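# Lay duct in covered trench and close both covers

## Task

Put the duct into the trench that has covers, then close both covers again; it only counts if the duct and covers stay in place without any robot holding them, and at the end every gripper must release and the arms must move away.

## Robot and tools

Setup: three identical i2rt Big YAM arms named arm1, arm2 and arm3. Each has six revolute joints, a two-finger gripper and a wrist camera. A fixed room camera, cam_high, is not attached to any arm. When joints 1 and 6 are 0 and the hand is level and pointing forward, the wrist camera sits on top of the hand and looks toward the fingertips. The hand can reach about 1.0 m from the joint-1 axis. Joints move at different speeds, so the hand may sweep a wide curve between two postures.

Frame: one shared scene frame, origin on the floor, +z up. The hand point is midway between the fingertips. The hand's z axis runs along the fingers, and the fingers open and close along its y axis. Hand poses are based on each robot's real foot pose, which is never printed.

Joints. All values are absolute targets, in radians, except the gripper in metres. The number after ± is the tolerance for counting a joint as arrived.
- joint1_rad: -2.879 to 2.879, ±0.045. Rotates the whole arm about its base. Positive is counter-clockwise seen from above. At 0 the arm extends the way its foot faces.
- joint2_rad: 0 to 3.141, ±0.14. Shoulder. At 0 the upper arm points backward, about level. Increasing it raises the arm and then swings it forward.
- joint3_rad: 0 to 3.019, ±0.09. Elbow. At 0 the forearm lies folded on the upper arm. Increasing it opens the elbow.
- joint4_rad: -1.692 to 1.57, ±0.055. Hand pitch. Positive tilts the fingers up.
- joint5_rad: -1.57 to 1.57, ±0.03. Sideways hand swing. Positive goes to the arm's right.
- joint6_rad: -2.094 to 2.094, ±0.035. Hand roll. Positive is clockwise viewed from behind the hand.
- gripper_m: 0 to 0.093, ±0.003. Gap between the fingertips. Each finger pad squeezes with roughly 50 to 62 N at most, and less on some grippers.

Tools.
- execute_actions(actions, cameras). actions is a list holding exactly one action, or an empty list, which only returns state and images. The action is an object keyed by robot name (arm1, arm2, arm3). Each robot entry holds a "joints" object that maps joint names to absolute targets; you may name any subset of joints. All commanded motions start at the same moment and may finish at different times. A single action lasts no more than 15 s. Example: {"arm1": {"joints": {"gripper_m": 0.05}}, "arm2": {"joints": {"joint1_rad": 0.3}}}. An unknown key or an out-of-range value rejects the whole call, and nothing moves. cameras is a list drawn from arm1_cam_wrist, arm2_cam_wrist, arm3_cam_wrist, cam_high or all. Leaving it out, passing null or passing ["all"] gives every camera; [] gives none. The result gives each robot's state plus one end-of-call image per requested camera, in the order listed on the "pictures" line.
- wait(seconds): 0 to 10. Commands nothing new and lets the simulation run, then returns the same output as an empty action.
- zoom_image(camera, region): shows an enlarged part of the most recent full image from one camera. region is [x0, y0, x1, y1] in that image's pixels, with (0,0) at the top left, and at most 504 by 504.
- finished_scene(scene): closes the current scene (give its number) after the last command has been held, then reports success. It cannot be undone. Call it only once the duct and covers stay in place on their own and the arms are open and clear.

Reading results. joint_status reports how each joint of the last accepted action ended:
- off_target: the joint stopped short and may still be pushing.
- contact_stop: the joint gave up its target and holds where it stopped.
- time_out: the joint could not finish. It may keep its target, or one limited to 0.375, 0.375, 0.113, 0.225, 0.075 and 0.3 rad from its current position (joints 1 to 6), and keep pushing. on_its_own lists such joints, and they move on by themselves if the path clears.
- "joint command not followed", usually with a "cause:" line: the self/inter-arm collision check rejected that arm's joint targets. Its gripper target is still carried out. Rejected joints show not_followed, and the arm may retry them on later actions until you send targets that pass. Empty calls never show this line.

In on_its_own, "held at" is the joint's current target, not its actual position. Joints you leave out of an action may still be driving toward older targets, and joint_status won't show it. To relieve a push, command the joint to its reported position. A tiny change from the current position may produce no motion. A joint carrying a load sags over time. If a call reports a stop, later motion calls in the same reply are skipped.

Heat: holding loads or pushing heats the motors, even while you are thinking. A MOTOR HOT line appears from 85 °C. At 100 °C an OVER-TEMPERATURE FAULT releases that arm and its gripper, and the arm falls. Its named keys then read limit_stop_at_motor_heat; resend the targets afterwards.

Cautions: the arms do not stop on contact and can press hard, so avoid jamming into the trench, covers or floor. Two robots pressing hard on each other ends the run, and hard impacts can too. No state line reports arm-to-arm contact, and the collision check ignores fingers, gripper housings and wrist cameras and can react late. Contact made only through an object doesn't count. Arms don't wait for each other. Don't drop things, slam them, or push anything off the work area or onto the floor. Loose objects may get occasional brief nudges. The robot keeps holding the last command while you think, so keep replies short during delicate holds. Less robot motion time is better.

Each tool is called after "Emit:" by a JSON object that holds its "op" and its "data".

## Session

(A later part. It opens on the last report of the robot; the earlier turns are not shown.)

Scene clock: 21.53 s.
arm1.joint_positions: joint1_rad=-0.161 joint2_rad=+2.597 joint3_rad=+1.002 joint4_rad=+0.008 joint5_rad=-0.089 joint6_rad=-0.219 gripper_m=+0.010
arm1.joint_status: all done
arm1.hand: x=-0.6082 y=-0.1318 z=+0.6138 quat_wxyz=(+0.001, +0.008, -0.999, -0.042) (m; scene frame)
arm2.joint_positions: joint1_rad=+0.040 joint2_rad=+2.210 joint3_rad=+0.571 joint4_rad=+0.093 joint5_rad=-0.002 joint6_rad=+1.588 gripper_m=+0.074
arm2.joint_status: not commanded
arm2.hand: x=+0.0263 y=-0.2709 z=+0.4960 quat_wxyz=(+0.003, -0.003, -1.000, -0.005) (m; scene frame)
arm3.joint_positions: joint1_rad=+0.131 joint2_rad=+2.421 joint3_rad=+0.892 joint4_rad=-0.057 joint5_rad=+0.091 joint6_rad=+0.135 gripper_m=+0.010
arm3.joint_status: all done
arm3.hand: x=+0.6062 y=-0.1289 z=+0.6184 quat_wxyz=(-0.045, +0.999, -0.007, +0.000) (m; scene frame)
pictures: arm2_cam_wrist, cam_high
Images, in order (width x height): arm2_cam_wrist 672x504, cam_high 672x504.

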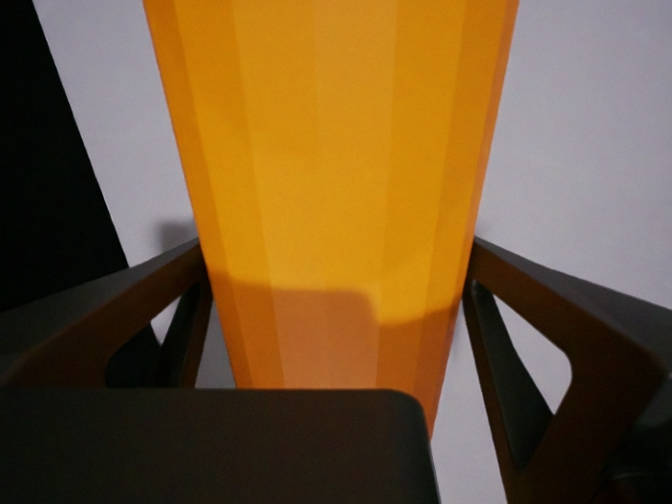

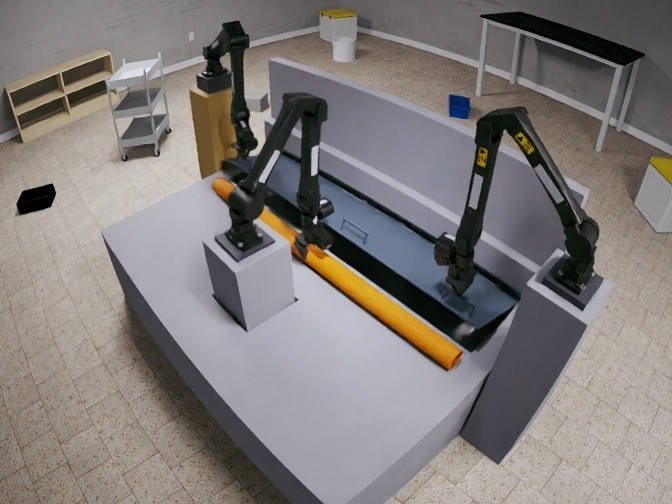

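Emit:
{"op": "execute_actions", "data": {"actions": [{"arm1":{"joints":{"joint1_rad":0.166,"joint2_rad":2.305,"joint3_rad":0.869,"joint4_rad":-0.1,"joint5_rad":0.268,"joint6_rad":0.123}},"arm2":{"joints":{"joint2_rad":2.09,"joint3_rad":0.535,"joint4_rad":0.015}},"arm3":{"joints":{"joint1_rad":-0.194,"joint2_rad":2.13,"joint3_rad":0.827,"joint4_rad":-0.265,"joint5_rad":-0.264,"joint6_rad":-0.211}}}]}}

Scene clock: 23.17 s.
arm1.joint_positions: joint1_rad=+0.155 joint2_rad=+2.386 joint3_rad=+0.871 joint4_rad=-0.086 joint5_rad=+0.255 joint6_rad=+0.113 gripper_m=+0.010
arm1.joint_status: all done
arm1.hand: x=-0.6106 y=-0.0747 z=+0.6909 quat_wxyz=(+0.003, +0.003, -0.991, +0.132) (m; scene frame)
arm2.joint_positions: joint1_rad=+0.040 joint2_rad=+2.144 joint3_rad=+0.536 joint4_rad=+0.023 joint5_rad=-0.002 joint6_rad=+1.589 gripper_m=+0.074
arm2.joint_status: all done
arm2.hand: x=+0.0265 y=-0.2868 z=+0.5134 quat_wxyz=(+0.002, -0.003, -1.000, +0.014) (m; scene frame)
arm3.joint_positions: joint1_rad=-0.188 joint2_rad=+2.207 joint3_rad=+0.828 joint4_rad=-0.246 joint5_rad=-0.245 joint6_rad=-0.200 gripper_m=+0.010
arm3.joint_status: all done
arm3.hand: x=+0.6069 y=-0.0702 z=+0.6951 quat_wxyz=(+0.126, +0.992, -0.002, +0.000) (m; scene frame)
pictures: arm1_cam_wrist, arm2_cam_wrist, arm3_cam_wrist, cam_high
Images, in order (width x height): arm1_cam_wrist 672x504, arm2_cam_wrist 672x504, arm3_cam_wrist 672x504, cam_high 672x504.

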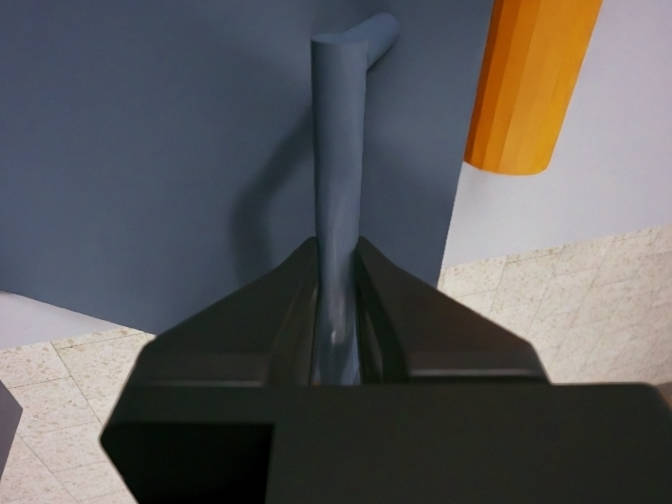

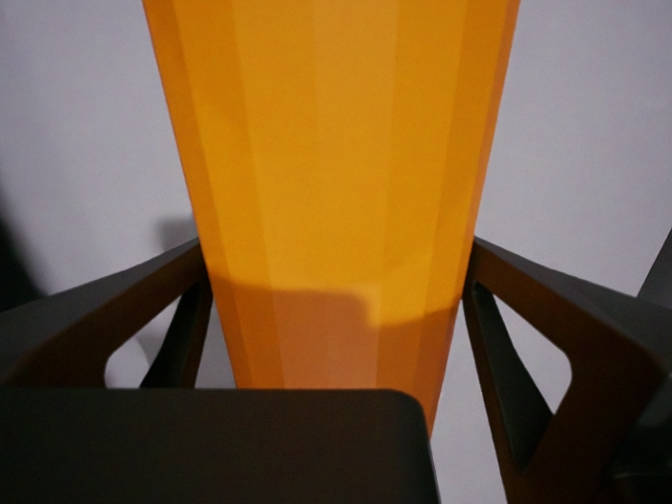

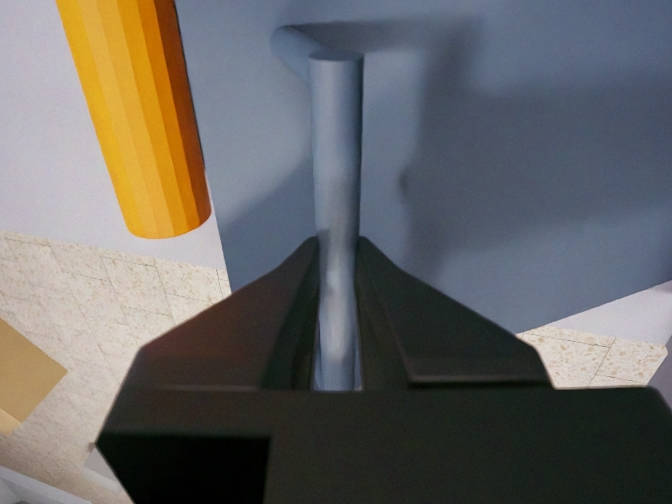

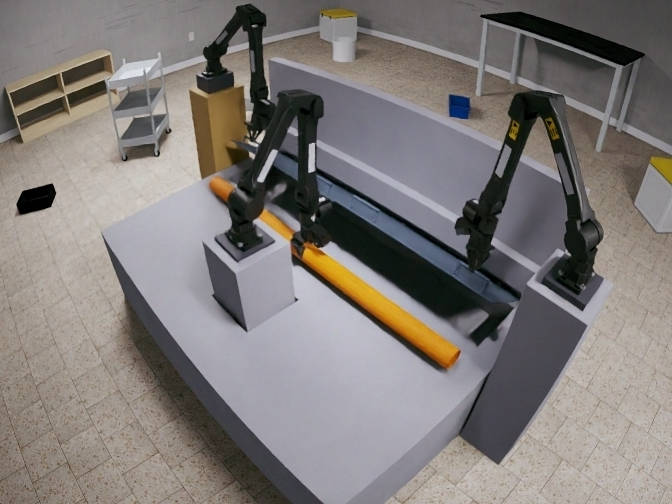

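Emit:
{"op": "zoom_image", "data": {"camera": "cam_high", "region": [340, 180, 580, 380]}}

Region (340, 180, 580, 380) of cam_high's 672x504 image, scaled by 2.100, with more detail than that image has.

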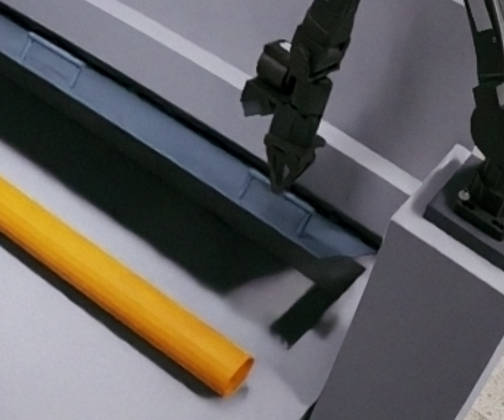

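Emit:
{"op": "execute_actions", "data": {"actions": [{"arm1":{"joints":{"joint1_rad":0.438,"joint2_rad":2.255,"joint3_rad":0.939,"joint4_rad":-0.395,"joint5_rad":0.47,"joint6_rad":0.422}},"arm2":{"joints":{"joint2_rad":1.9,"joint3_rad":0.622,"joint4_rad":-0.215}},"arm3":{"joints":{"joint1_rad":-0.45,"joint2_rad":2.1,"joint3_rad":0.938,"joint4_rad":-0.59,"joint5_rad":-0.455,"joint6_rad":-0.5}}}]}}

Scene clock: 25.00 s.
arm1.joint_positions: joint1_rad=+0.399 joint2_rad=+2.313 joint3_rad=+0.923 joint4_rad=-0.375 joint5_rad=+0.477 joint6_rad=+0.408 gripper_m=+0.010
arm1.joint_status: all done
arm1.hand: x=-0.6130 y=-0.0225 z=+0.7370 quat_wxyz=(+0.002, -0.001, -0.967, +0.257) (m; scene frame)
arm2.joint_positions: joint1_rad=+0.040 joint2_rad=+1.937 joint3_rad=+0.605 joint4_rad=-0.208 joint5_rad=-0.002 joint6_rad=+1.589 gripper_m=+0.074
arm2.joint_status: all done
arm2.hand: x=+0.0261 y=-0.2334 z=+0.5714 quat_wxyz=(+0.003, -0.003, -1.000, -0.008) (m; scene frame)
arm3.joint_positions: joint1_rad=-0.418 joint2_rad=+2.161 joint3_rad=+0.918 joint4_rad=-0.551 joint5_rad=-0.455 joint6_rad=-0.481 gripper_m=+0.010
arm3.joint_status: all done
arm3.hand: x=+0.6091 y=-0.0188 z=+0.7387 quat_wxyz=(+0.250, +0.968, +0.001, -0.003) (m; scene frame)
pictures: arm1_cam_wrist, arm2_cam_wrist, arm3_cam_wrist, cam_high
Images, in order (width x height): arm1_cam_wrist 672x504, arm2_cam_wrist 672x504, arm3_cam_wrist 672x504, cam_high 672x504.

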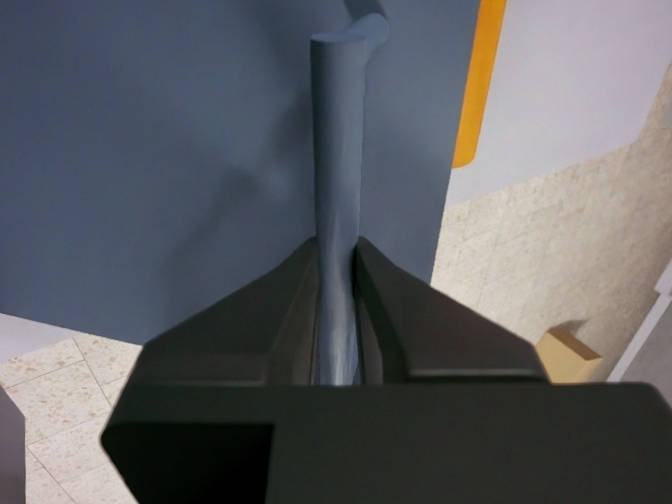

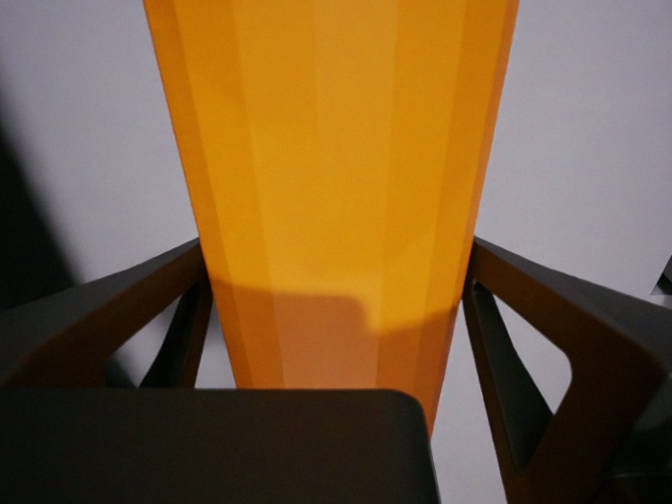

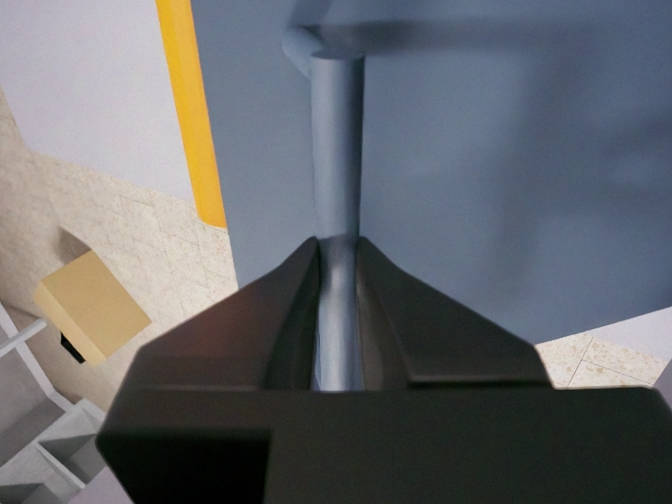

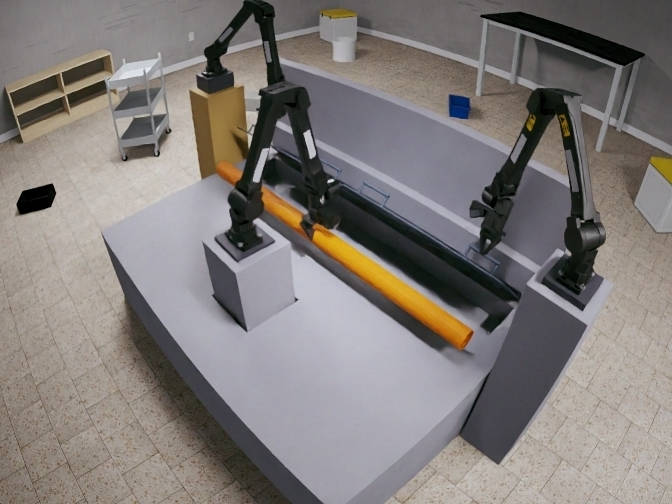

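Emit:
{"op": "zoom_image", "data": {"camera": "cam_high", "region": [380, 200, 580, 370]}}

Emit:
{"op": "zoom_image", "data": {"camera": "cam_high", "region": [200, 90, 400, 260]}}

Region (380, 200, 580, 370) of cam_high's 672x504 image, scaled by 2.520, with more detail than that image has; it fills the top 428 rows of this view, and the rest is white.

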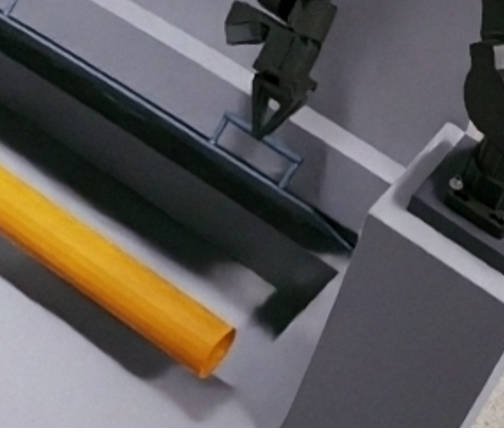

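Region (200, 90, 400, 260) of cam_high's 672x504 image, scaled by 2.520, with more detail than that image has; it fills the top 428 rows of this view, and the rest is white.

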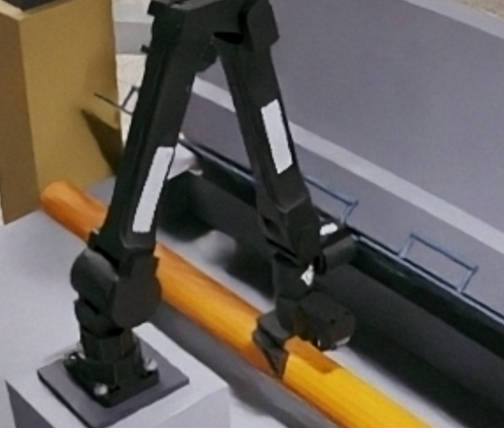

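Emit:
{"op": "execute_actions", "data": {"actions": [{"arm2":{"joints":{"joint1_rad":0.098,"joint2_rad":2.03,"joint3_rad":0.785,"joint4_rad":0.23,"joint5_rad":0.033,"joint6_rad":1.652}}}]}}

Scene clock: 28.37 s.
arm1.joint_positions: joint1_rad=+0.408 joint2_rad=+2.305 joint3_rad=+0.923 joint4_rad=-0.386 joint5_rad=+0.473 joint6_rad=+0.413 gripper_m=+0.010
arm1.joint_status: not commanded
arm1.hand: x=-0.6129 y=-0.0184 z=+0.7399 quat_wxyz=(+0.002, +0.001, -0.967, +0.255) (m; scene frame)
arm2.joint_positions: joint1_rad=+0.098 joint2_rad=+2.111 joint3_rad=+0.730 joint4_rad=+0.152 joint5_rad=+0.031 joint6_rad=+1.644 gripper_m=+0.074
arm2.joint_status: joint4_rad time_out (moved +0.360 of +0.438); the others done
arm2.on_its_own: joint4_rad reads +0.152 and still pushes toward +0.230 since a time_out
arm2.hand: x=+0.0058 y=-0.1243 z=+0.5403 quat_wxyz=(-0.002, -0.005, -0.987, -0.163) (m; scene frame)
arm3.joint_positions: joint1_rad=-0.423 joint2_rad=+2.157 joint3_rad=+0.919 joint4_rad=-0.556 joint5_rad=-0.454 joint6_rad=-0.483 gripper_m=+0.010
arm3.joint_status: not commanded
arm3.hand: x=+0.6092 y=-0.0170 z=+0.7401 quat_wxyz=(+0.250, +0.968, +0.000, -0.003) (m; scene frame)
pictures: arm1_cam_wrist, arm2_cam_wrist, arm3_cam_wrist, cam_high
Images, in order (width x height): arm1_cam_wrist 672x504, arm2_cam_wrist 672x504, arm3_cam_wrist 672x504, cam_high 672x504.

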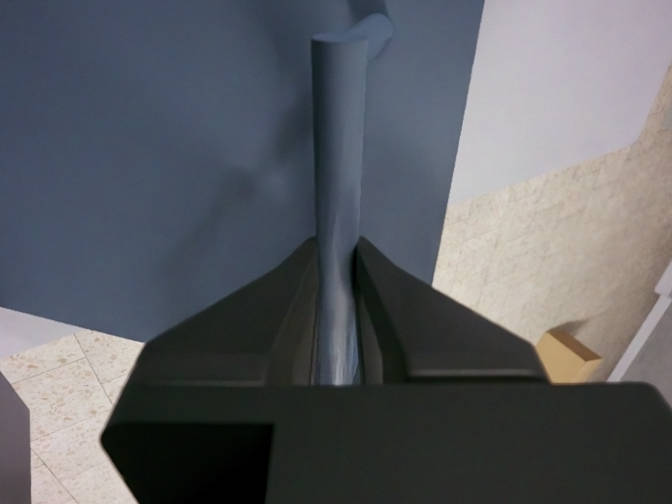

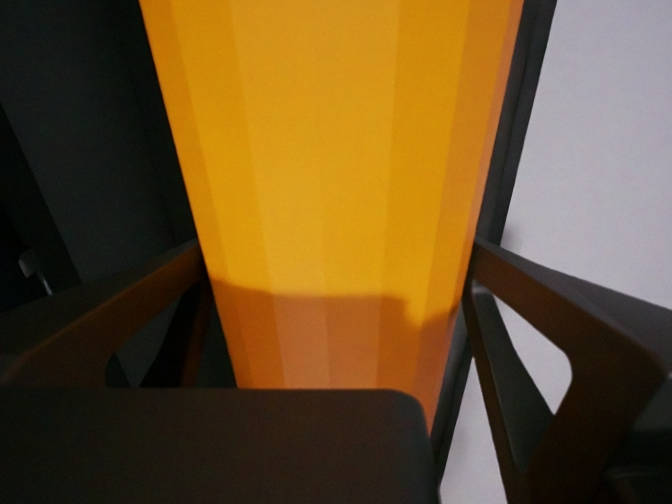

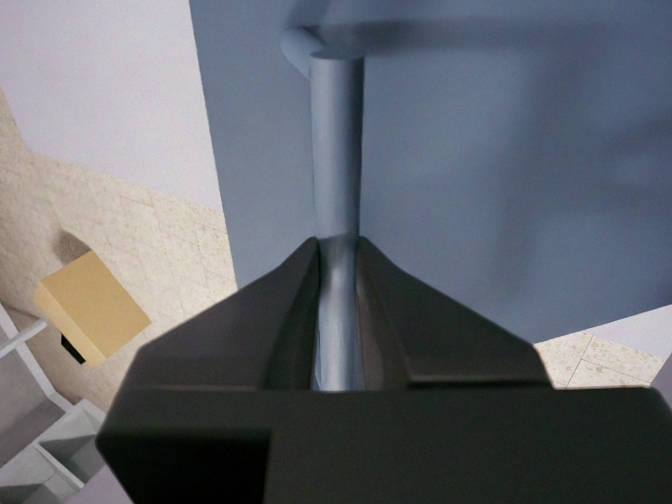

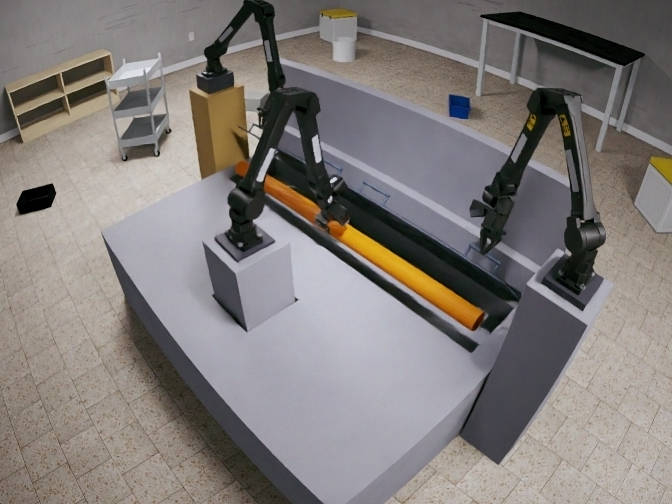

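Emit:
{"op": "zoom_image", "data": {"camera": "cam_high", "region": [420, 260, 540, 370]}}

Emit:
{"op": "zoom_image", "data": {"camera": "cam_high", "region": [210, 130, 330, 230]}}

Emit:
{"op": "zoom_image", "data": {"camera": "arm2_cam_wrist", "region": [420, 0, 672, 300]}}

Region (420, 260, 540, 370) of cam_high's 672x504 image, scaled by 4.200, with more detail than that image has; it fills the top 462 rows of this view, and the rest is white.

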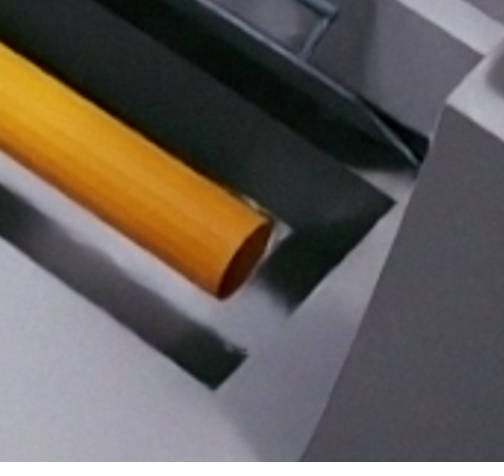

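Region (210, 130, 330, 230) of cam_high's 672x504 image, scaled by 4.200, with more detail than that image has.

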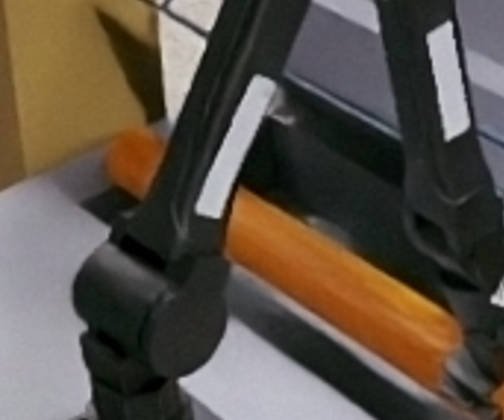

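Region (420, 0, 672, 300) of arm2_cam_wrist's 672x504 image, scaled by 1.680, with more detail than that image has; it fills the left 423 columns of this view, and the rest is white.

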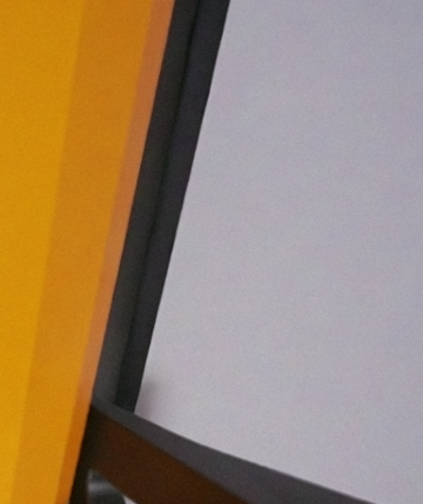

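Emit:
{"op": "execute_actions", "data": {"actions": [{"arm2":{"joints":{"joint2_rad":2.18,"joint3_rad":0.955}}}], "cameras": ["arm2_cam_wrist","cam_high"]}}

Emit:
{"op": "zoom_image", "data": {"camera": "cam_high", "region": [420, 250, 540, 360]}}

Emit:
{"op": "zoom_image", "data": {"camera": "cam_high", "region": [210, 120, 330, 220]}}

Scene clock: 35.63 s.
arm1.joint_positions: joint1_rad=+0.411 joint2_rad=+2.302 joint3_rad=+0.923 joint4_rad=-0.390 joint5_rad=+0.472 joint6_rad=+0.416 gripper_m=+0.010
arm1.joint_status: not commanded
arm1.hand: x=-0.6129 y=-0.0172 z=+0.7409 quat_wxyz=(+0.002, +0.001, -0.967, +0.255) (m; scene frame)
arm2.joint_positions: joint1_rad=+0.098 joint2_rad=+2.290 joint3_rad=+0.864 joint4_rad=+0.176 joint5_rad=+0.031 joint6_rad=+1.644 gripper_m=+0.074
arm2.joint_status: joint3_rad time_out (moved +0.133 of +0.225); the others done
arm2.on_its_own: joint3_rad reads +0.864 and still pushes toward +0.955 since a time_out
arm2.hand: x=+0.0038 y=-0.0995 z=+0.4859 quat_wxyz=(-0.003, -0.005, -0.988, -0.153) (m; scene frame)
arm3.joint_positions: joint1_rad=-0.424 joint2_rad=+2.157 joint3_rad=+0.919 joint4_rad=-0.557 joint5_rad=-0.454 joint6_rad=-0.484 gripper_m=+0.010
arm3.joint_status: not commanded
arm3.hand: x=+0.6094 y=-0.0166 z=+0.7402 quat_wxyz=(+0.250, +0.968, +0.000, -0.003) (m; scene frame)
pictures: arm2_cam_wrist, cam_high
Images, in order (width x height): arm2_cam_wrist 672x504, cam_high 672x504.

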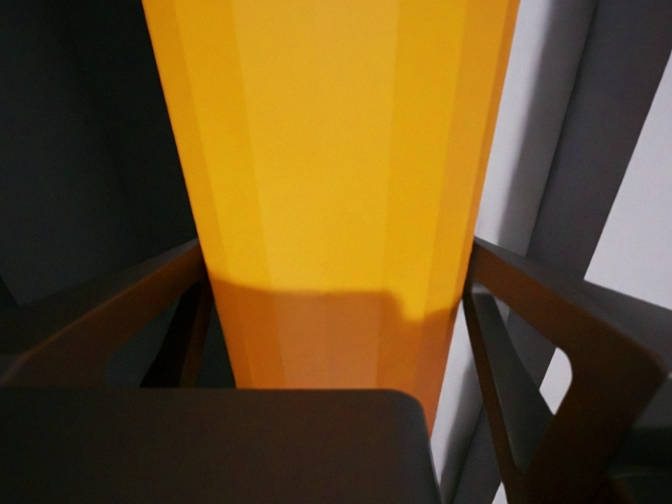

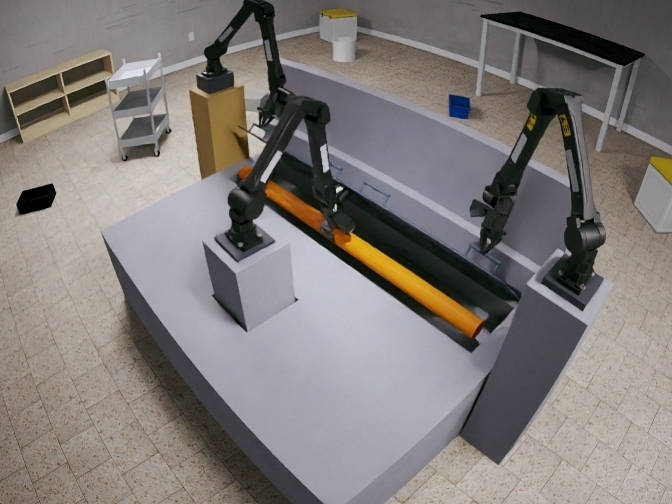

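Region (420, 250, 540, 360) of cam_high's 672x504 image, scaled by 4.200, with more detail than that image has; it fills the top 462 rows of this view, and the rest is white.

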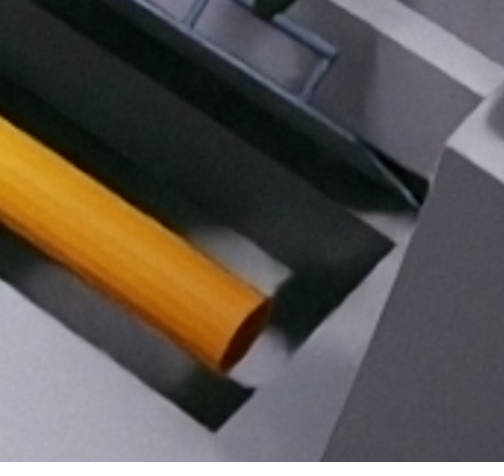

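Region (210, 120, 330, 220) of cam_high's 672x504 image, scaled by 4.200, with more detail than that image has.

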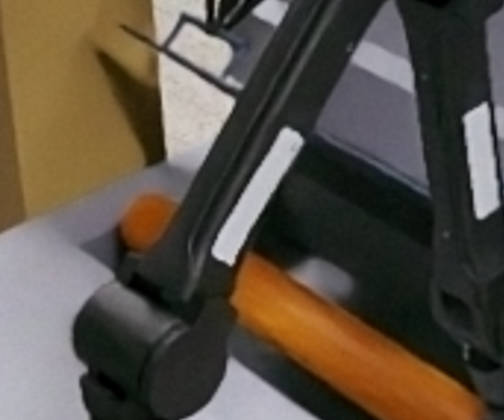

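Emit:
{"op": "execute_actions", "data": {"actions": [{"arm2":{"joints":{"joint2_rad":2.375,"joint3_rad":1.115}}}], "cameras": ["arm2_cam_wrist","cam_high"]}}

Scene clock: 37.10 s.
arm1.joint_positions: joint1_rad=+0.411 joint2_rad=+2.302 joint3_rad=+0.923 joint4_rad=-0.390 joint5_rad=+0.473 joint6_rad=+0.416 gripper_m=+0.010
arm1.joint_status: not commanded
arm1.hand: x=-0.6129 y=-0.0173 z=+0.7410 quat_wxyz=(+0.002, +0.001, -0.967, +0.255) (m; scene frame)
arm2.joint_positions: joint1_rad=+0.098 joint2_rad=+2.466 joint3_rad=+1.070 joint4_rad=+0.182 joint5_rad=+0.031 joint6_rad=+1.644 gripper_m=+0.074
arm2.joint_status: all done
arm2.hand: x=-0.0002 y=-0.0432 z=+0.4334 quat_wxyz=(-0.001, -0.005, -0.985, -0.171) (m; scene frame)
arm3.joint_positions: joint1_rad=-0.424 joint2_rad=+2.157 joint3_rad=+0.919 joint4_rad=-0.557 joint5_rad=-0.455 joint6_rad=-0.484 gripper_m=+0.010
arm3.joint_status: not commanded
arm3.hand: x=+0.6094 y=-0.0167 z=+0.7403 quat_wxyz=(+0.250, +0.968, +0.000, -0.004) (m; scene frame)
pictures: arm2_cam_wrist, cam_high
Images, in order (width x height): arm2_cam_wrist 672x504, cam_high 672x504.

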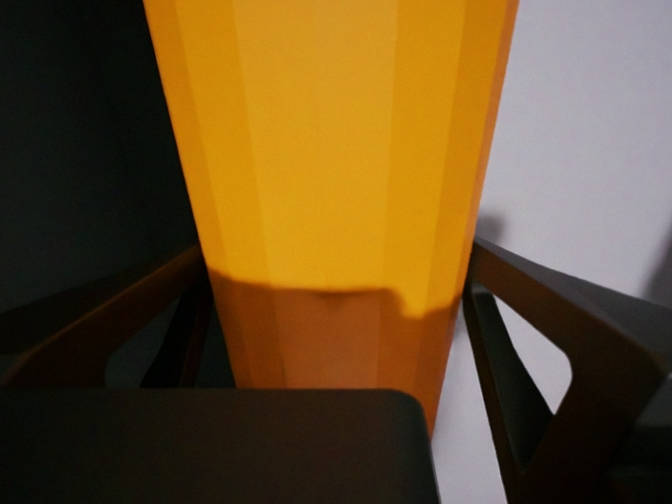

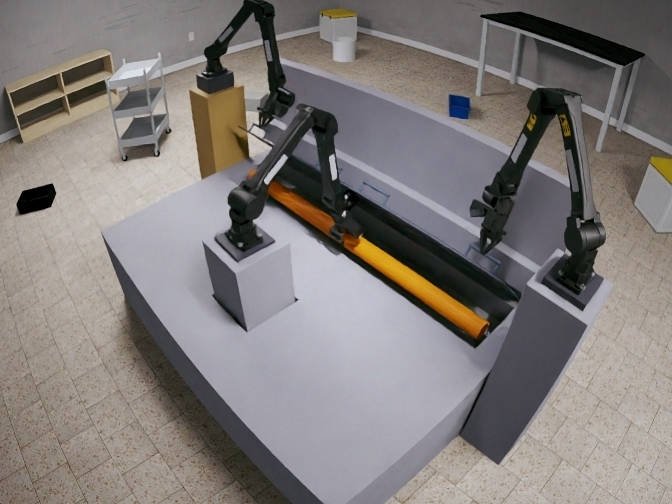

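Emit:
{"op": "execute_actions", "data": {"actions": [{"arm2":{"joints":{"joint2_rad":2.45,"joint3_rad":1.09,"joint4_rad":0.21}}}], "cameras": ["cam_high"]}}

Scene clock: 38.20 s.
arm1.joint_positions: joint1_rad=+0.410 joint2_rad=+2.302 joint3_rad=+0.923 joint4_rad=-0.390 joint5_rad=+0.473 joint6_rad=+0.416 gripper_m=+0.010
arm1.joint_status: not commanded
arm1.hand: x=-0.6128 y=-0.0174 z=+0.7410 quat_wxyz=(+0.002, +0.001, -0.967, +0.255) (m; scene frame)
arm2.joint_positions: joint1_rad=+0.098 joint2_rad=+2.523 joint3_rad=+1.068 joint4_rad=+0.182 joint5_rad=+0.031 joint6_rad=+1.644 gripper_m=+0.074
arm2.joint_status: all done
arm2.hand: x=+0.0014 y=-0.0693 z=+0.4066 quat_wxyz=(-0.003, -0.005, -0.990, -0.142) (m; scene frame)
arm3.joint_positions: joint1_rad=-0.424 joint2_rad=+2.157 joint3_rad=+0.919 joint4_rad=-0.557 joint5_rad=-0.455 joint6_rad=-0.484 gripper_m=+0.010
arm3.joint_status: not commanded
arm3.hand: x=+0.6094 y=-0.0167 z=+0.7403 quat_wxyz=(+0.250, +0.968, +0.000, -0.004) (m; scene frame)
pictures: cam_high
Images, in order (width x height): cam_high 672x504.

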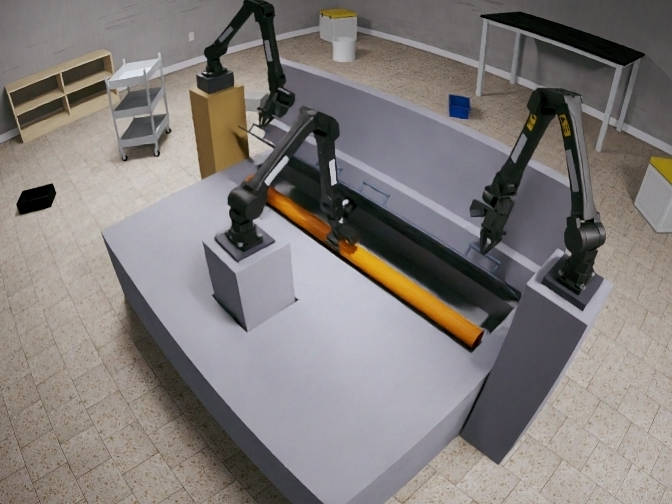

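Emit:
{"op": "execute_actions", "data": {"actions": [{"arm2":{"joints":{"joint2_rad":2.495,"joint3_rad":1.1}}}], "cameras": ["arm2_cam_wrist"]}}

Scene clock: 39.10 s.
arm1.joint_positions: joint1_rad=+0.410 joint2_rad=+2.302 joint3_rad=+0.923 joint4_rad=-0.390 joint5_rad=+0.473 joint6_rad=+0.416 gripper_m=+0.010
arm1.joint_status: not commanded
arm1.hand: x=-0.6128 y=-0.0174 z=+0.7410 quat_wxyz=(+0.002, +0.001, -0.967, +0.255) (m; scene frame)
arm2.joint_positions: joint1_rad=+0.098 joint2_rad=+2.556 joint3_rad=+1.073 joint4_rad=+0.182 joint5_rad=+0.031 joint6_rad=+1.652 gripper_m=+0.074
arm2.joint_status: all done
arm2.hand: x=+0.0022 y=-0.0814 z=+0.3921 quat_wxyz=(-0.004, -0.008, -0.992, -0.128) (m; scene frame)
arm3.joint_positions: joint1_rad=-0.424 joint2_rad=+2.157 joint3_rad=+0.919 joint4_rad=-0.557 joint5_rad=-0.455 joint6_rad=-0.484 gripper_m=+0.010
arm3.joint_status: not commanded
arm3.hand: x=+0.6094 y=-0.0167 z=+0.7403 quat_wxyz=(+0.250, +0.968, +0.000, -0.004) (m; scene frame)
pictures: arm2_cam_wrist
Images, in order (width x height): arm2_cam_wrist 672x504.

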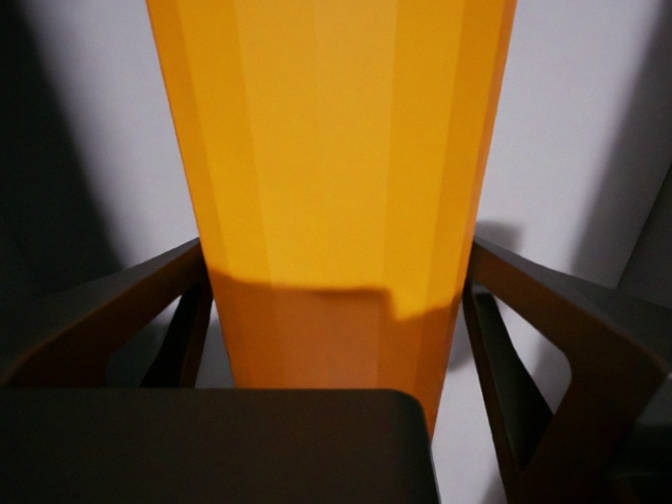

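Emit:
{"op": "execute_actions", "data": {"actions": [{"arm2":{"joints":{"joint2_rad":2.545,"joint3_rad":1.135}}}], "cameras": ["arm2_cam_wrist","cam_high"]}}

Scene clock: 39.77 s.
arm1.joint_positions: joint1_rad=+0.410 joint2_rad=+2.302 joint3_rad=+0.923 joint4_rad=-0.390 joint5_rad=+0.473 joint6_rad=+0.416 gripper_m=+0.010
arm1.joint_status: not commanded
arm1.hand: x=-0.6128 y=-0.0174 z=+0.7410 quat_wxyz=(+0.002, +0.001, -0.967, +0.255) (m; scene frame)
arm2.joint_positions: joint1_rad=+0.098 joint2_rad=+2.576 joint3_rad=+1.096 joint4_rad=+0.182 joint5_rad=+0.031 joint6_rad=+1.652 gripper_m=+0.074
arm2.joint_status: all done
arm2.hand: x=+0.0019 y=-0.0772 z=+0.3850 quat_wxyz=(-0.004, -0.008, -0.992, -0.129) (m; scene frame)
arm3.joint_positions: joint1_rad=-0.424 joint2_rad=+2.157 joint3_rad=+0.919 joint4_rad=-0.557 joint5_rad=-0.455 joint6_rad=-0.484 gripper_m=+0.010
arm3.joint_status: not commanded
arm3.hand: x=+0.6094 y=-0.0167 z=+0.7403 quat_wxyz=(+0.250, +0.968, +0.000, -0.004) (m; scene frame)
pictures: arm2_cam_wrist, cam_high
Images, in order (width x height): arm2_cam_wrist 672x504, cam_high 672x504.

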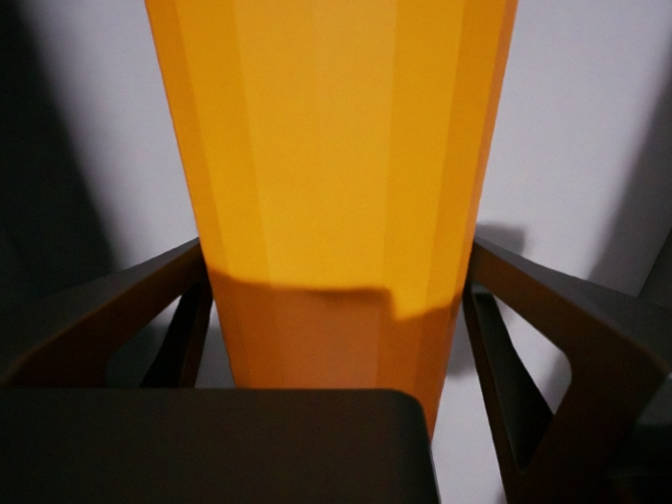

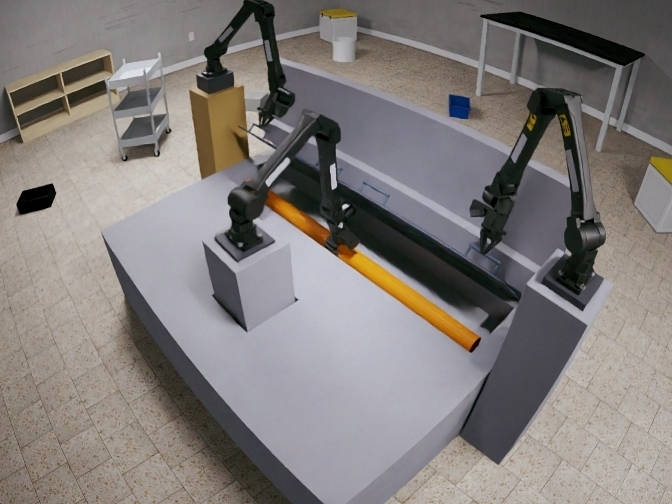

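Emit:
{"op": "execute_actions", "data": {"actions": [{"arm2":{"joints":{"joint2_rad":2.57,"joint3_rad":1.105,"joint4_rad":0.19,"gripper_m":0.09}}}], "cameras": ["arm2_cam_wrist"]}}

Scene clock: 40.50 s.
arm1.joint_positions: joint1_rad=+0.410 joint2_rad=+2.302 joint3_rad=+0.923 joint4_rad=-0.390 joint5_rad=+0.473 joint6_rad=+0.416 gripper_m=+0.010
arm1.joint_status: not commanded
arm1.hand: x=-0.6128 y=-0.0174 z=+0.7410 quat_wxyz=(+0.002, +0.001, -0.967, +0.255) (m; scene frame)
arm2.joint_positions: joint1_rad=+0.098 joint2_rad=+2.576 joint3_rad=+1.098 joint4_rad=+0.182 joint5_rad=+0.031 joint6_rad=+1.652 gripper_m=+0.090
arm2.joint_status: all done
arm2.hand: x=+0.0018 y=-0.0756 z=+0.3854 quat_wxyz=(-0.004, -0.008, -0.991, -0.131) (m; scene frame)
arm3.joint_positions: joint1_rad=-0.424 joint2_rad=+2.157 joint3_rad=+0.919 joint4_rad=-0.557 joint5_rad=-0.455 joint6_rad=-0.484 gripper_m=+0.010
arm3.joint_status: not commanded
arm3.hand: x=+0.6094 y=-0.0167 z=+0.7403 quat_wxyz=(+0.250, +0.968, +0.000, -0.004) (m; scene frame)
pictures: arm2_cam_wrist
Images, in order (width x height): arm2_cam_wrist 672x504.

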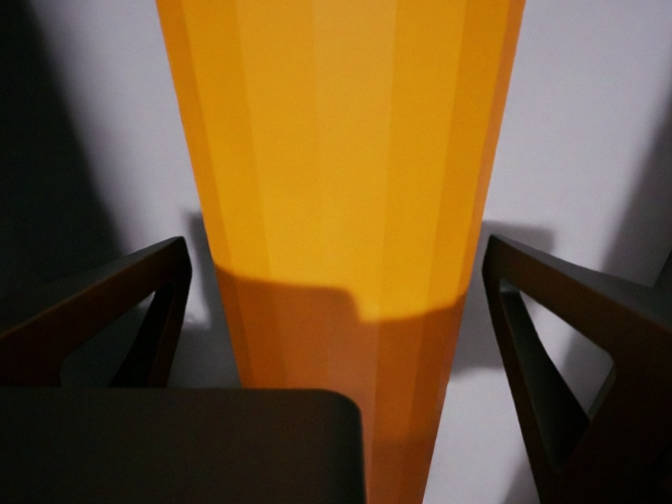

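Emit:
{"op": "execute_actions", "data": {"actions": [{"arm2":{"joints":{"joint2_rad":2.345,"joint3_rad":0.928,"joint4_rad":0.13}}}], "cameras": ["arm2_cam_wrist"]}}

Emit:
{"op": "execute_actions", "data": {"actions": [{"arm2":{"joints":{"joint2_rad":1.52,"joint3_rad":0.343,"joint4_rad":-0.26}}}], "cameras": ["cam_high"]}}

Scene clock: 41.70 s.
arm1.joint_positions: joint1_rad=+0.410 joint2_rad=+2.302 joint3_rad=+0.923 joint4_rad=-0.390 joint5_rad=+0.471 joint6_rad=+0.416 gripper_m=+0.010
arm1.joint_status: not commanded
arm1.hand: x=-0.6128 y=-0.0172 z=+0.7410 quat_wxyz=(+0.002, +0.001, -0.967, +0.255) (m; scene frame)
arm2.joint_positions: joint1_rad=+0.098 joint2_rad=+2.348 joint3_rad=+0.926 joint4_rad=+0.140 joint5_rad=+0.031 joint6_rad=+1.650 gripper_m=+0.090
arm2.joint_status: all done
arm2.hand: x=+0.0032 y=-0.0919 z=+0.4658 quat_wxyz=(-0.003, -0.008, -0.990, -0.138) (m; scene frame)
arm3.joint_positions: joint1_rad=-0.423 joint2_rad=+2.157 joint3_rad=+0.919 joint4_rad=-0.557 joint5_rad=-0.454 joint6_rad=-0.484 gripper_m=+0.010
arm3.joint_status: not commanded
arm3.hand: x=+0.6091 y=-0.0169 z=+0.7403 quat_wxyz=(+0.250, +0.968, +0.001, -0.003) (m; scene frame)
pictures: arm2_cam_wrist
Images, in order (width x height): arm2_cam_wrist 672x504.

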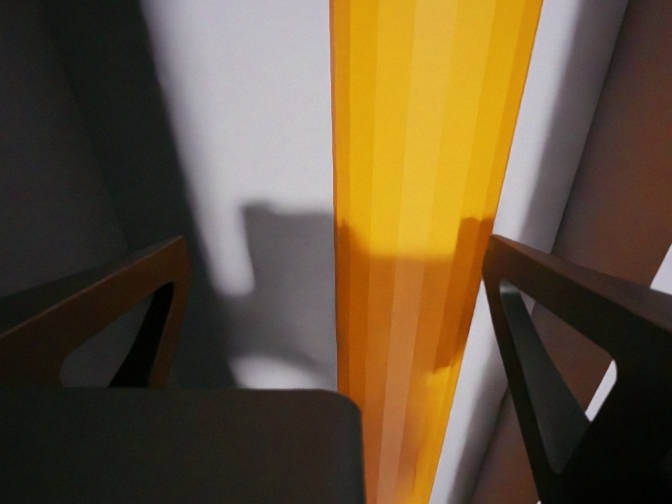

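Scene clock: 43.07 s.
arm1.joint_positions: joint1_rad=+0.410 joint2_rad=+2.302 joint3_rad=+0.923 joint4_rad=-0.390 joint5_rad=+0.471 joint6_rad=+0.416 gripper_m=+0.010
arm1.joint_status: not commanded
arm1.hand: x=-0.6128 y=-0.0172 z=+0.7410 quat_wxyz=(+0.002, +0.001, -0.967, +0.255) (m; scene frame)
arm2.joint_positions: joint1_rad=+0.098 joint2_rad=+1.522 joint3_rad=+0.342 joint4_rad=-0.249 joint5_rad=+0.031 joint6_rad=+1.650 gripper_m=+0.090
arm2.joint_status: all done
arm2.hand: x=+0.0182 y=-0.2999 z=+0.6451 quat_wxyz=(-0.009, -0.006, -0.998, -0.065) (m; scene frame)
arm3.joint_positions: joint1_rad=-0.423 joint2_rad=+2.157 joint3_rad=+0.919 joint4_rad=-0.557 joint5_rad=-0.454 joint6_rad=-0.484 gripper_m=+0.010
arm3.joint_status: not commanded
arm3.hand: x=+0.6091 y=-0.0169 z=+0.7403 quat_wxyz=(+0.250, +0.968, +0.001, -0.003) (m; scene frame)
pictures: cam_high
Images, in order (width x height): cam_high 672x504.

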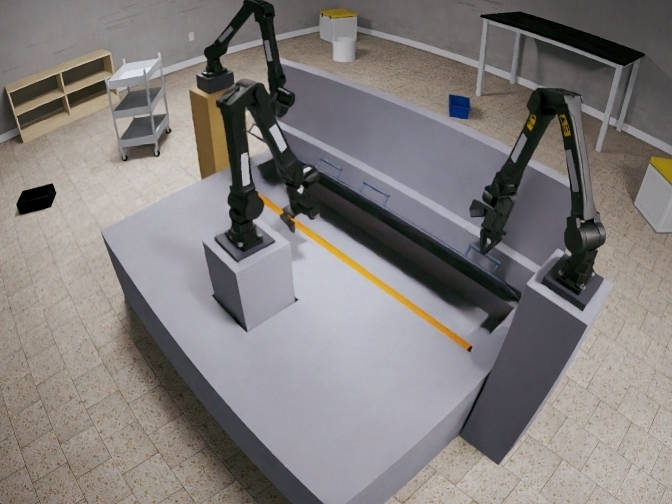

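Emit:
{"op": "execute_actions", "data": {"actions": [{"arm1":{"joints":{"joint1_rad":0.166,"joint2_rad":2.305,"joint3_rad":0.869,"joint4_rad":-0.1,"joint5_rad":0.268,"joint6_rad":0.123}},"arm2":{"joints":{"joint2_rad":0.7,"joint3_rad":0.6,"joint4_rad":-0.8,"joint6_rad":0.8}},"arm3":{"joints":{"joint1_rad":-0.194,"joint2_rad":2.13,"joint3_rad":0.827,"joint4_rad":-0.265,"joint5_rad":-0.264,"joint6_rad":-0.211}}}], "cameras": []}}

Emit:
{"op": "execute_actions", "data": {"actions": [{"arm1":{"joints":{"joint1_rad":-0.163,"joint2_rad":2.51,"joint3_rad":0.985,"joint4_rad":-0.01,"joint5_rad":-0.098,"joint6_rad":-0.216}},"arm3":{"joints":{"joint1_rad":0.138,"joint2_rad":2.335,"joint3_rad":0.881,"joint4_rad":-0.075,"joint5_rad":0.099,"joint6_rad":0.129}}}], "cameras": ["cam_high"]}}

Scene clock: 45.07 s.
arm1.joint_positions: joint1_rad=+0.157 joint2_rad=+2.380 joint3_rad=+0.874 joint4_rad=-0.104 joint5_rad=+0.253 joint6_rad=+0.131 gripper_m=+0.010
arm1.joint_status: all done
arm1.hand: x=-0.6106 y=-0.0737 z=+0.6932 quat_wxyz=(+0.006, -0.005, -0.991, +0.131) (m; scene frame)
arm2.joint_positions: joint1_rad=+0.098 joint2_rad=+0.698 joint3_rad=+0.587 joint4_rad=-0.785 joint5_rad=+0.031 joint6_rad=+0.814 gripper_m=+0.090
arm2.joint_status: all done
arm2.hand: x=+0.0151 y=-0.2391 z=+0.9201 quat_wxyz=(-0.121, +0.374, -0.869, -0.301) (m; scene frame)
arm3.joint_positions: joint1_rad=-0.194 joint2_rad=+2.196 joint3_rad=+0.829 joint4_rad=-0.264 joint5_rad=-0.245 joint6_rad=-0.221 gripper_m=+0.010
arm3.joint_status: all done
arm3.hand: x=+0.6066 y=-0.0681 z=+0.6992 quat_wxyz=(+0.127, +0.992, +0.006, +0.001) (m; scene frame)
pictures: none
No camera images: the call's "cameras" was empty. Leave "cameras" out to get every camera's image.

Scene clock: 46.23 s.
arm1.joint_positions: joint1_rad=-0.156 joint2_rad=+2.594 joint3_rad=+1.003 joint4_rad=-0.001 joint5_rad=-0.081 joint6_rad=-0.201 gripper_m=+0.010
arm1.joint_status: all done
arm1.hand: x=-0.6089 y=-0.1311 z=+0.6145 quat_wxyz=(+0.005, +0.002, -0.999, -0.039) (m; scene frame)
arm2.joint_positions: joint1_rad=+0.098 joint2_rad=+0.698 joint3_rad=+0.587 joint4_rad=-0.785 joint5_rad=+0.031 joint6_rad=+0.813 gripper_m=+0.090
arm2.joint_status: not commanded
arm2.hand: x=+0.0151 y=-0.2391 z=+0.9201 quat_wxyz=(-0.121, +0.375, -0.869, -0.301) (m; scene frame)
arm3.joint_positions: joint1_rad=+0.125 joint2_rad=+2.413 joint3_rad=+0.890 joint4_rad=-0.068 joint5_rad=+0.086 joint6_rad=+0.113 gripper_m=+0.010
arm3.joint_status: all done
arm3.hand: x=+0.6068 y=-0.1275 z=+0.6210 quat_wxyz=(-0.043, +0.999, +0.002, +0.003) (m; scene frame)
pictures: cam_high
Images, in order (width x height): cam_high 672x504.

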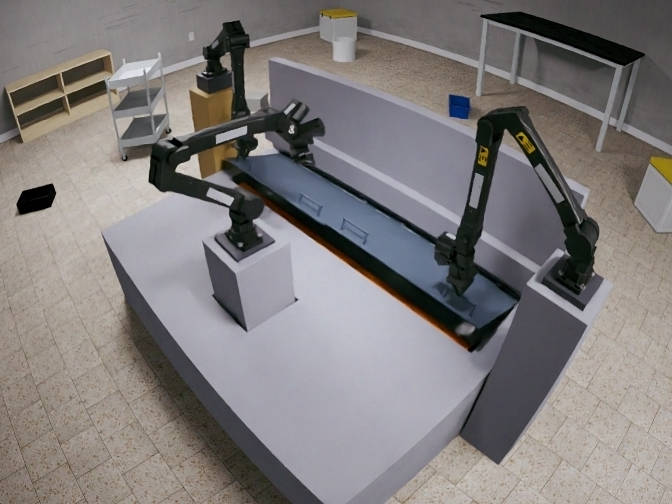

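Emit:
{"op": "execute_actions", "data": {"actions": [{"arm1":{"joints":{"joint1_rad":-0.297,"joint2_rad":2.763,"joint3_rad":1.2,"joint4_rad":-0.063,"joint5_rad":-0.235,"joint6_rad":-0.36}},"arm3":{"joints":{"joint1_rad":0.278,"joint2_rad":2.602,"joint3_rad":1.055,"joint4_rad":-0.07,"joint5_rad":0.241,"joint6_rad":0.276}}}], "cameras": []}}

Scene clock: 47.40 s.
arm1.joint_positions: joint1_rad=-0.296 joint2_rad=+2.827 joint3_rad=+1.224 joint4_rad=-0.044 joint5_rad=-0.221 joint6_rad=-0.350 gripper_m=+0.010
arm1.joint_status: all done
arm1.hand: x=-0.6084 y=-0.1611 z=+0.5326 quat_wxyz=(+0.001, +0.002, -0.994, -0.113) (m; scene frame)
arm2.joint_positions: joint1_rad=+0.098 joint2_rad=+0.698 joint3_rad=+0.587 joint4_rad=-0.785 joint5_rad=+0.031 joint6_rad=+0.813 gripper_m=+0.090
arm2.joint_status: not commanded
arm2.hand: x=+0.0151 y=-0.2391 z=+0.9201 quat_wxyz=(-0.121, +0.375, -0.869, -0.301) (m; scene frame)
arm3.joint_positions: joint1_rad=+0.276 joint2_rad=+2.663 joint3_rad=+1.071 joint4_rad=-0.056 joint5_rad=+0.225 joint6_rad=+0.269 gripper_m=+0.010
arm3.joint_status: all done
arm3.hand: x=+0.6081 y=-0.1592 z=+0.5379 quat_wxyz=(-0.117, +0.993, +0.003, +0.005) (m; scene frame)
pictures: none
No camera images: the call's "cameras" was empty. Leave "cameras" out to get every camera's image.

Emit:
{"op": "execute_actions", "data": {"actions": [{"arm1":{"joints":{"joint1_rad":-0.31,"joint2_rad":2.85,"joint3_rad":1.285,"joint4_rad":-0.045}},"arm3":{"joints":{"joint1_rad":0.29,"joint2_rad":2.70,"joint3_rad":1.14,"joint4_rad":-0.045}}}], "cameras": ["cam_high"]}}

Scene clock: 48.27 s.
arm1.joint_positions: joint1_rad=-0.308 joint2_rad=+2.892 joint3_rad=+1.286 joint4_rad=-0.042 joint5_rad=-0.225 joint6_rad=-0.357 gripper_m=+0.010
arm1.joint_status: all done
arm1.hand: x=-0.6080 y=-0.1656 z=+0.5082 quat_wxyz=(-0.001, -0.001, -0.993, -0.115) (m; scene frame)
arm2.joint_positions: joint1_rad=+0.098 joint2_rad=+0.698 joint3_rad=+0.587 joint4_rad=-0.785 joint5_rad=+0.031 joint6_rad=+0.813 gripper_m=+0.090
arm2.joint_status: not commanded
arm2.hand: x=+0.0151 y=-0.2391 z=+0.9201 quat_wxyz=(-0.121, +0.375, -0.869, -0.301) (m; scene frame)
arm3.joint_positions: joint1_rad=+0.292 joint2_rad=+2.752 joint3_rad=+1.144 joint4_rad=-0.043 joint5_rad=+0.225 joint6_rad=+0.276 gripper_m=+0.010
arm3.joint_status: all done
arm3.hand: x=+0.6077 y=-0.1654 z=+0.5048 quat_wxyz=(-0.117, +0.993, +0.007, +0.005) (m; scene frame)
pictures: cam_high
Images, in order (width x height): cam_high 672x504.

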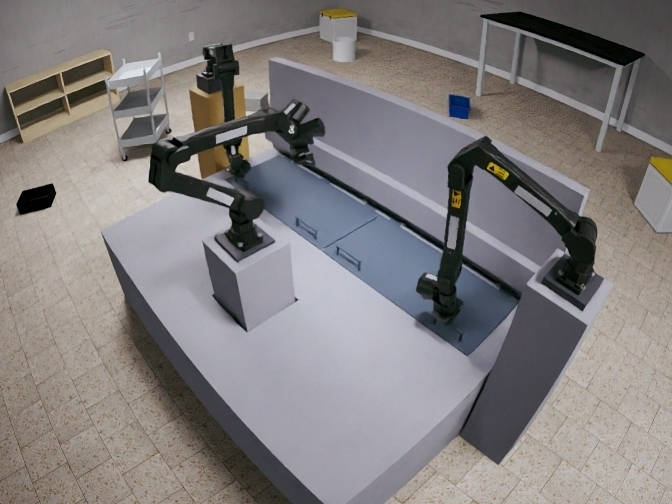

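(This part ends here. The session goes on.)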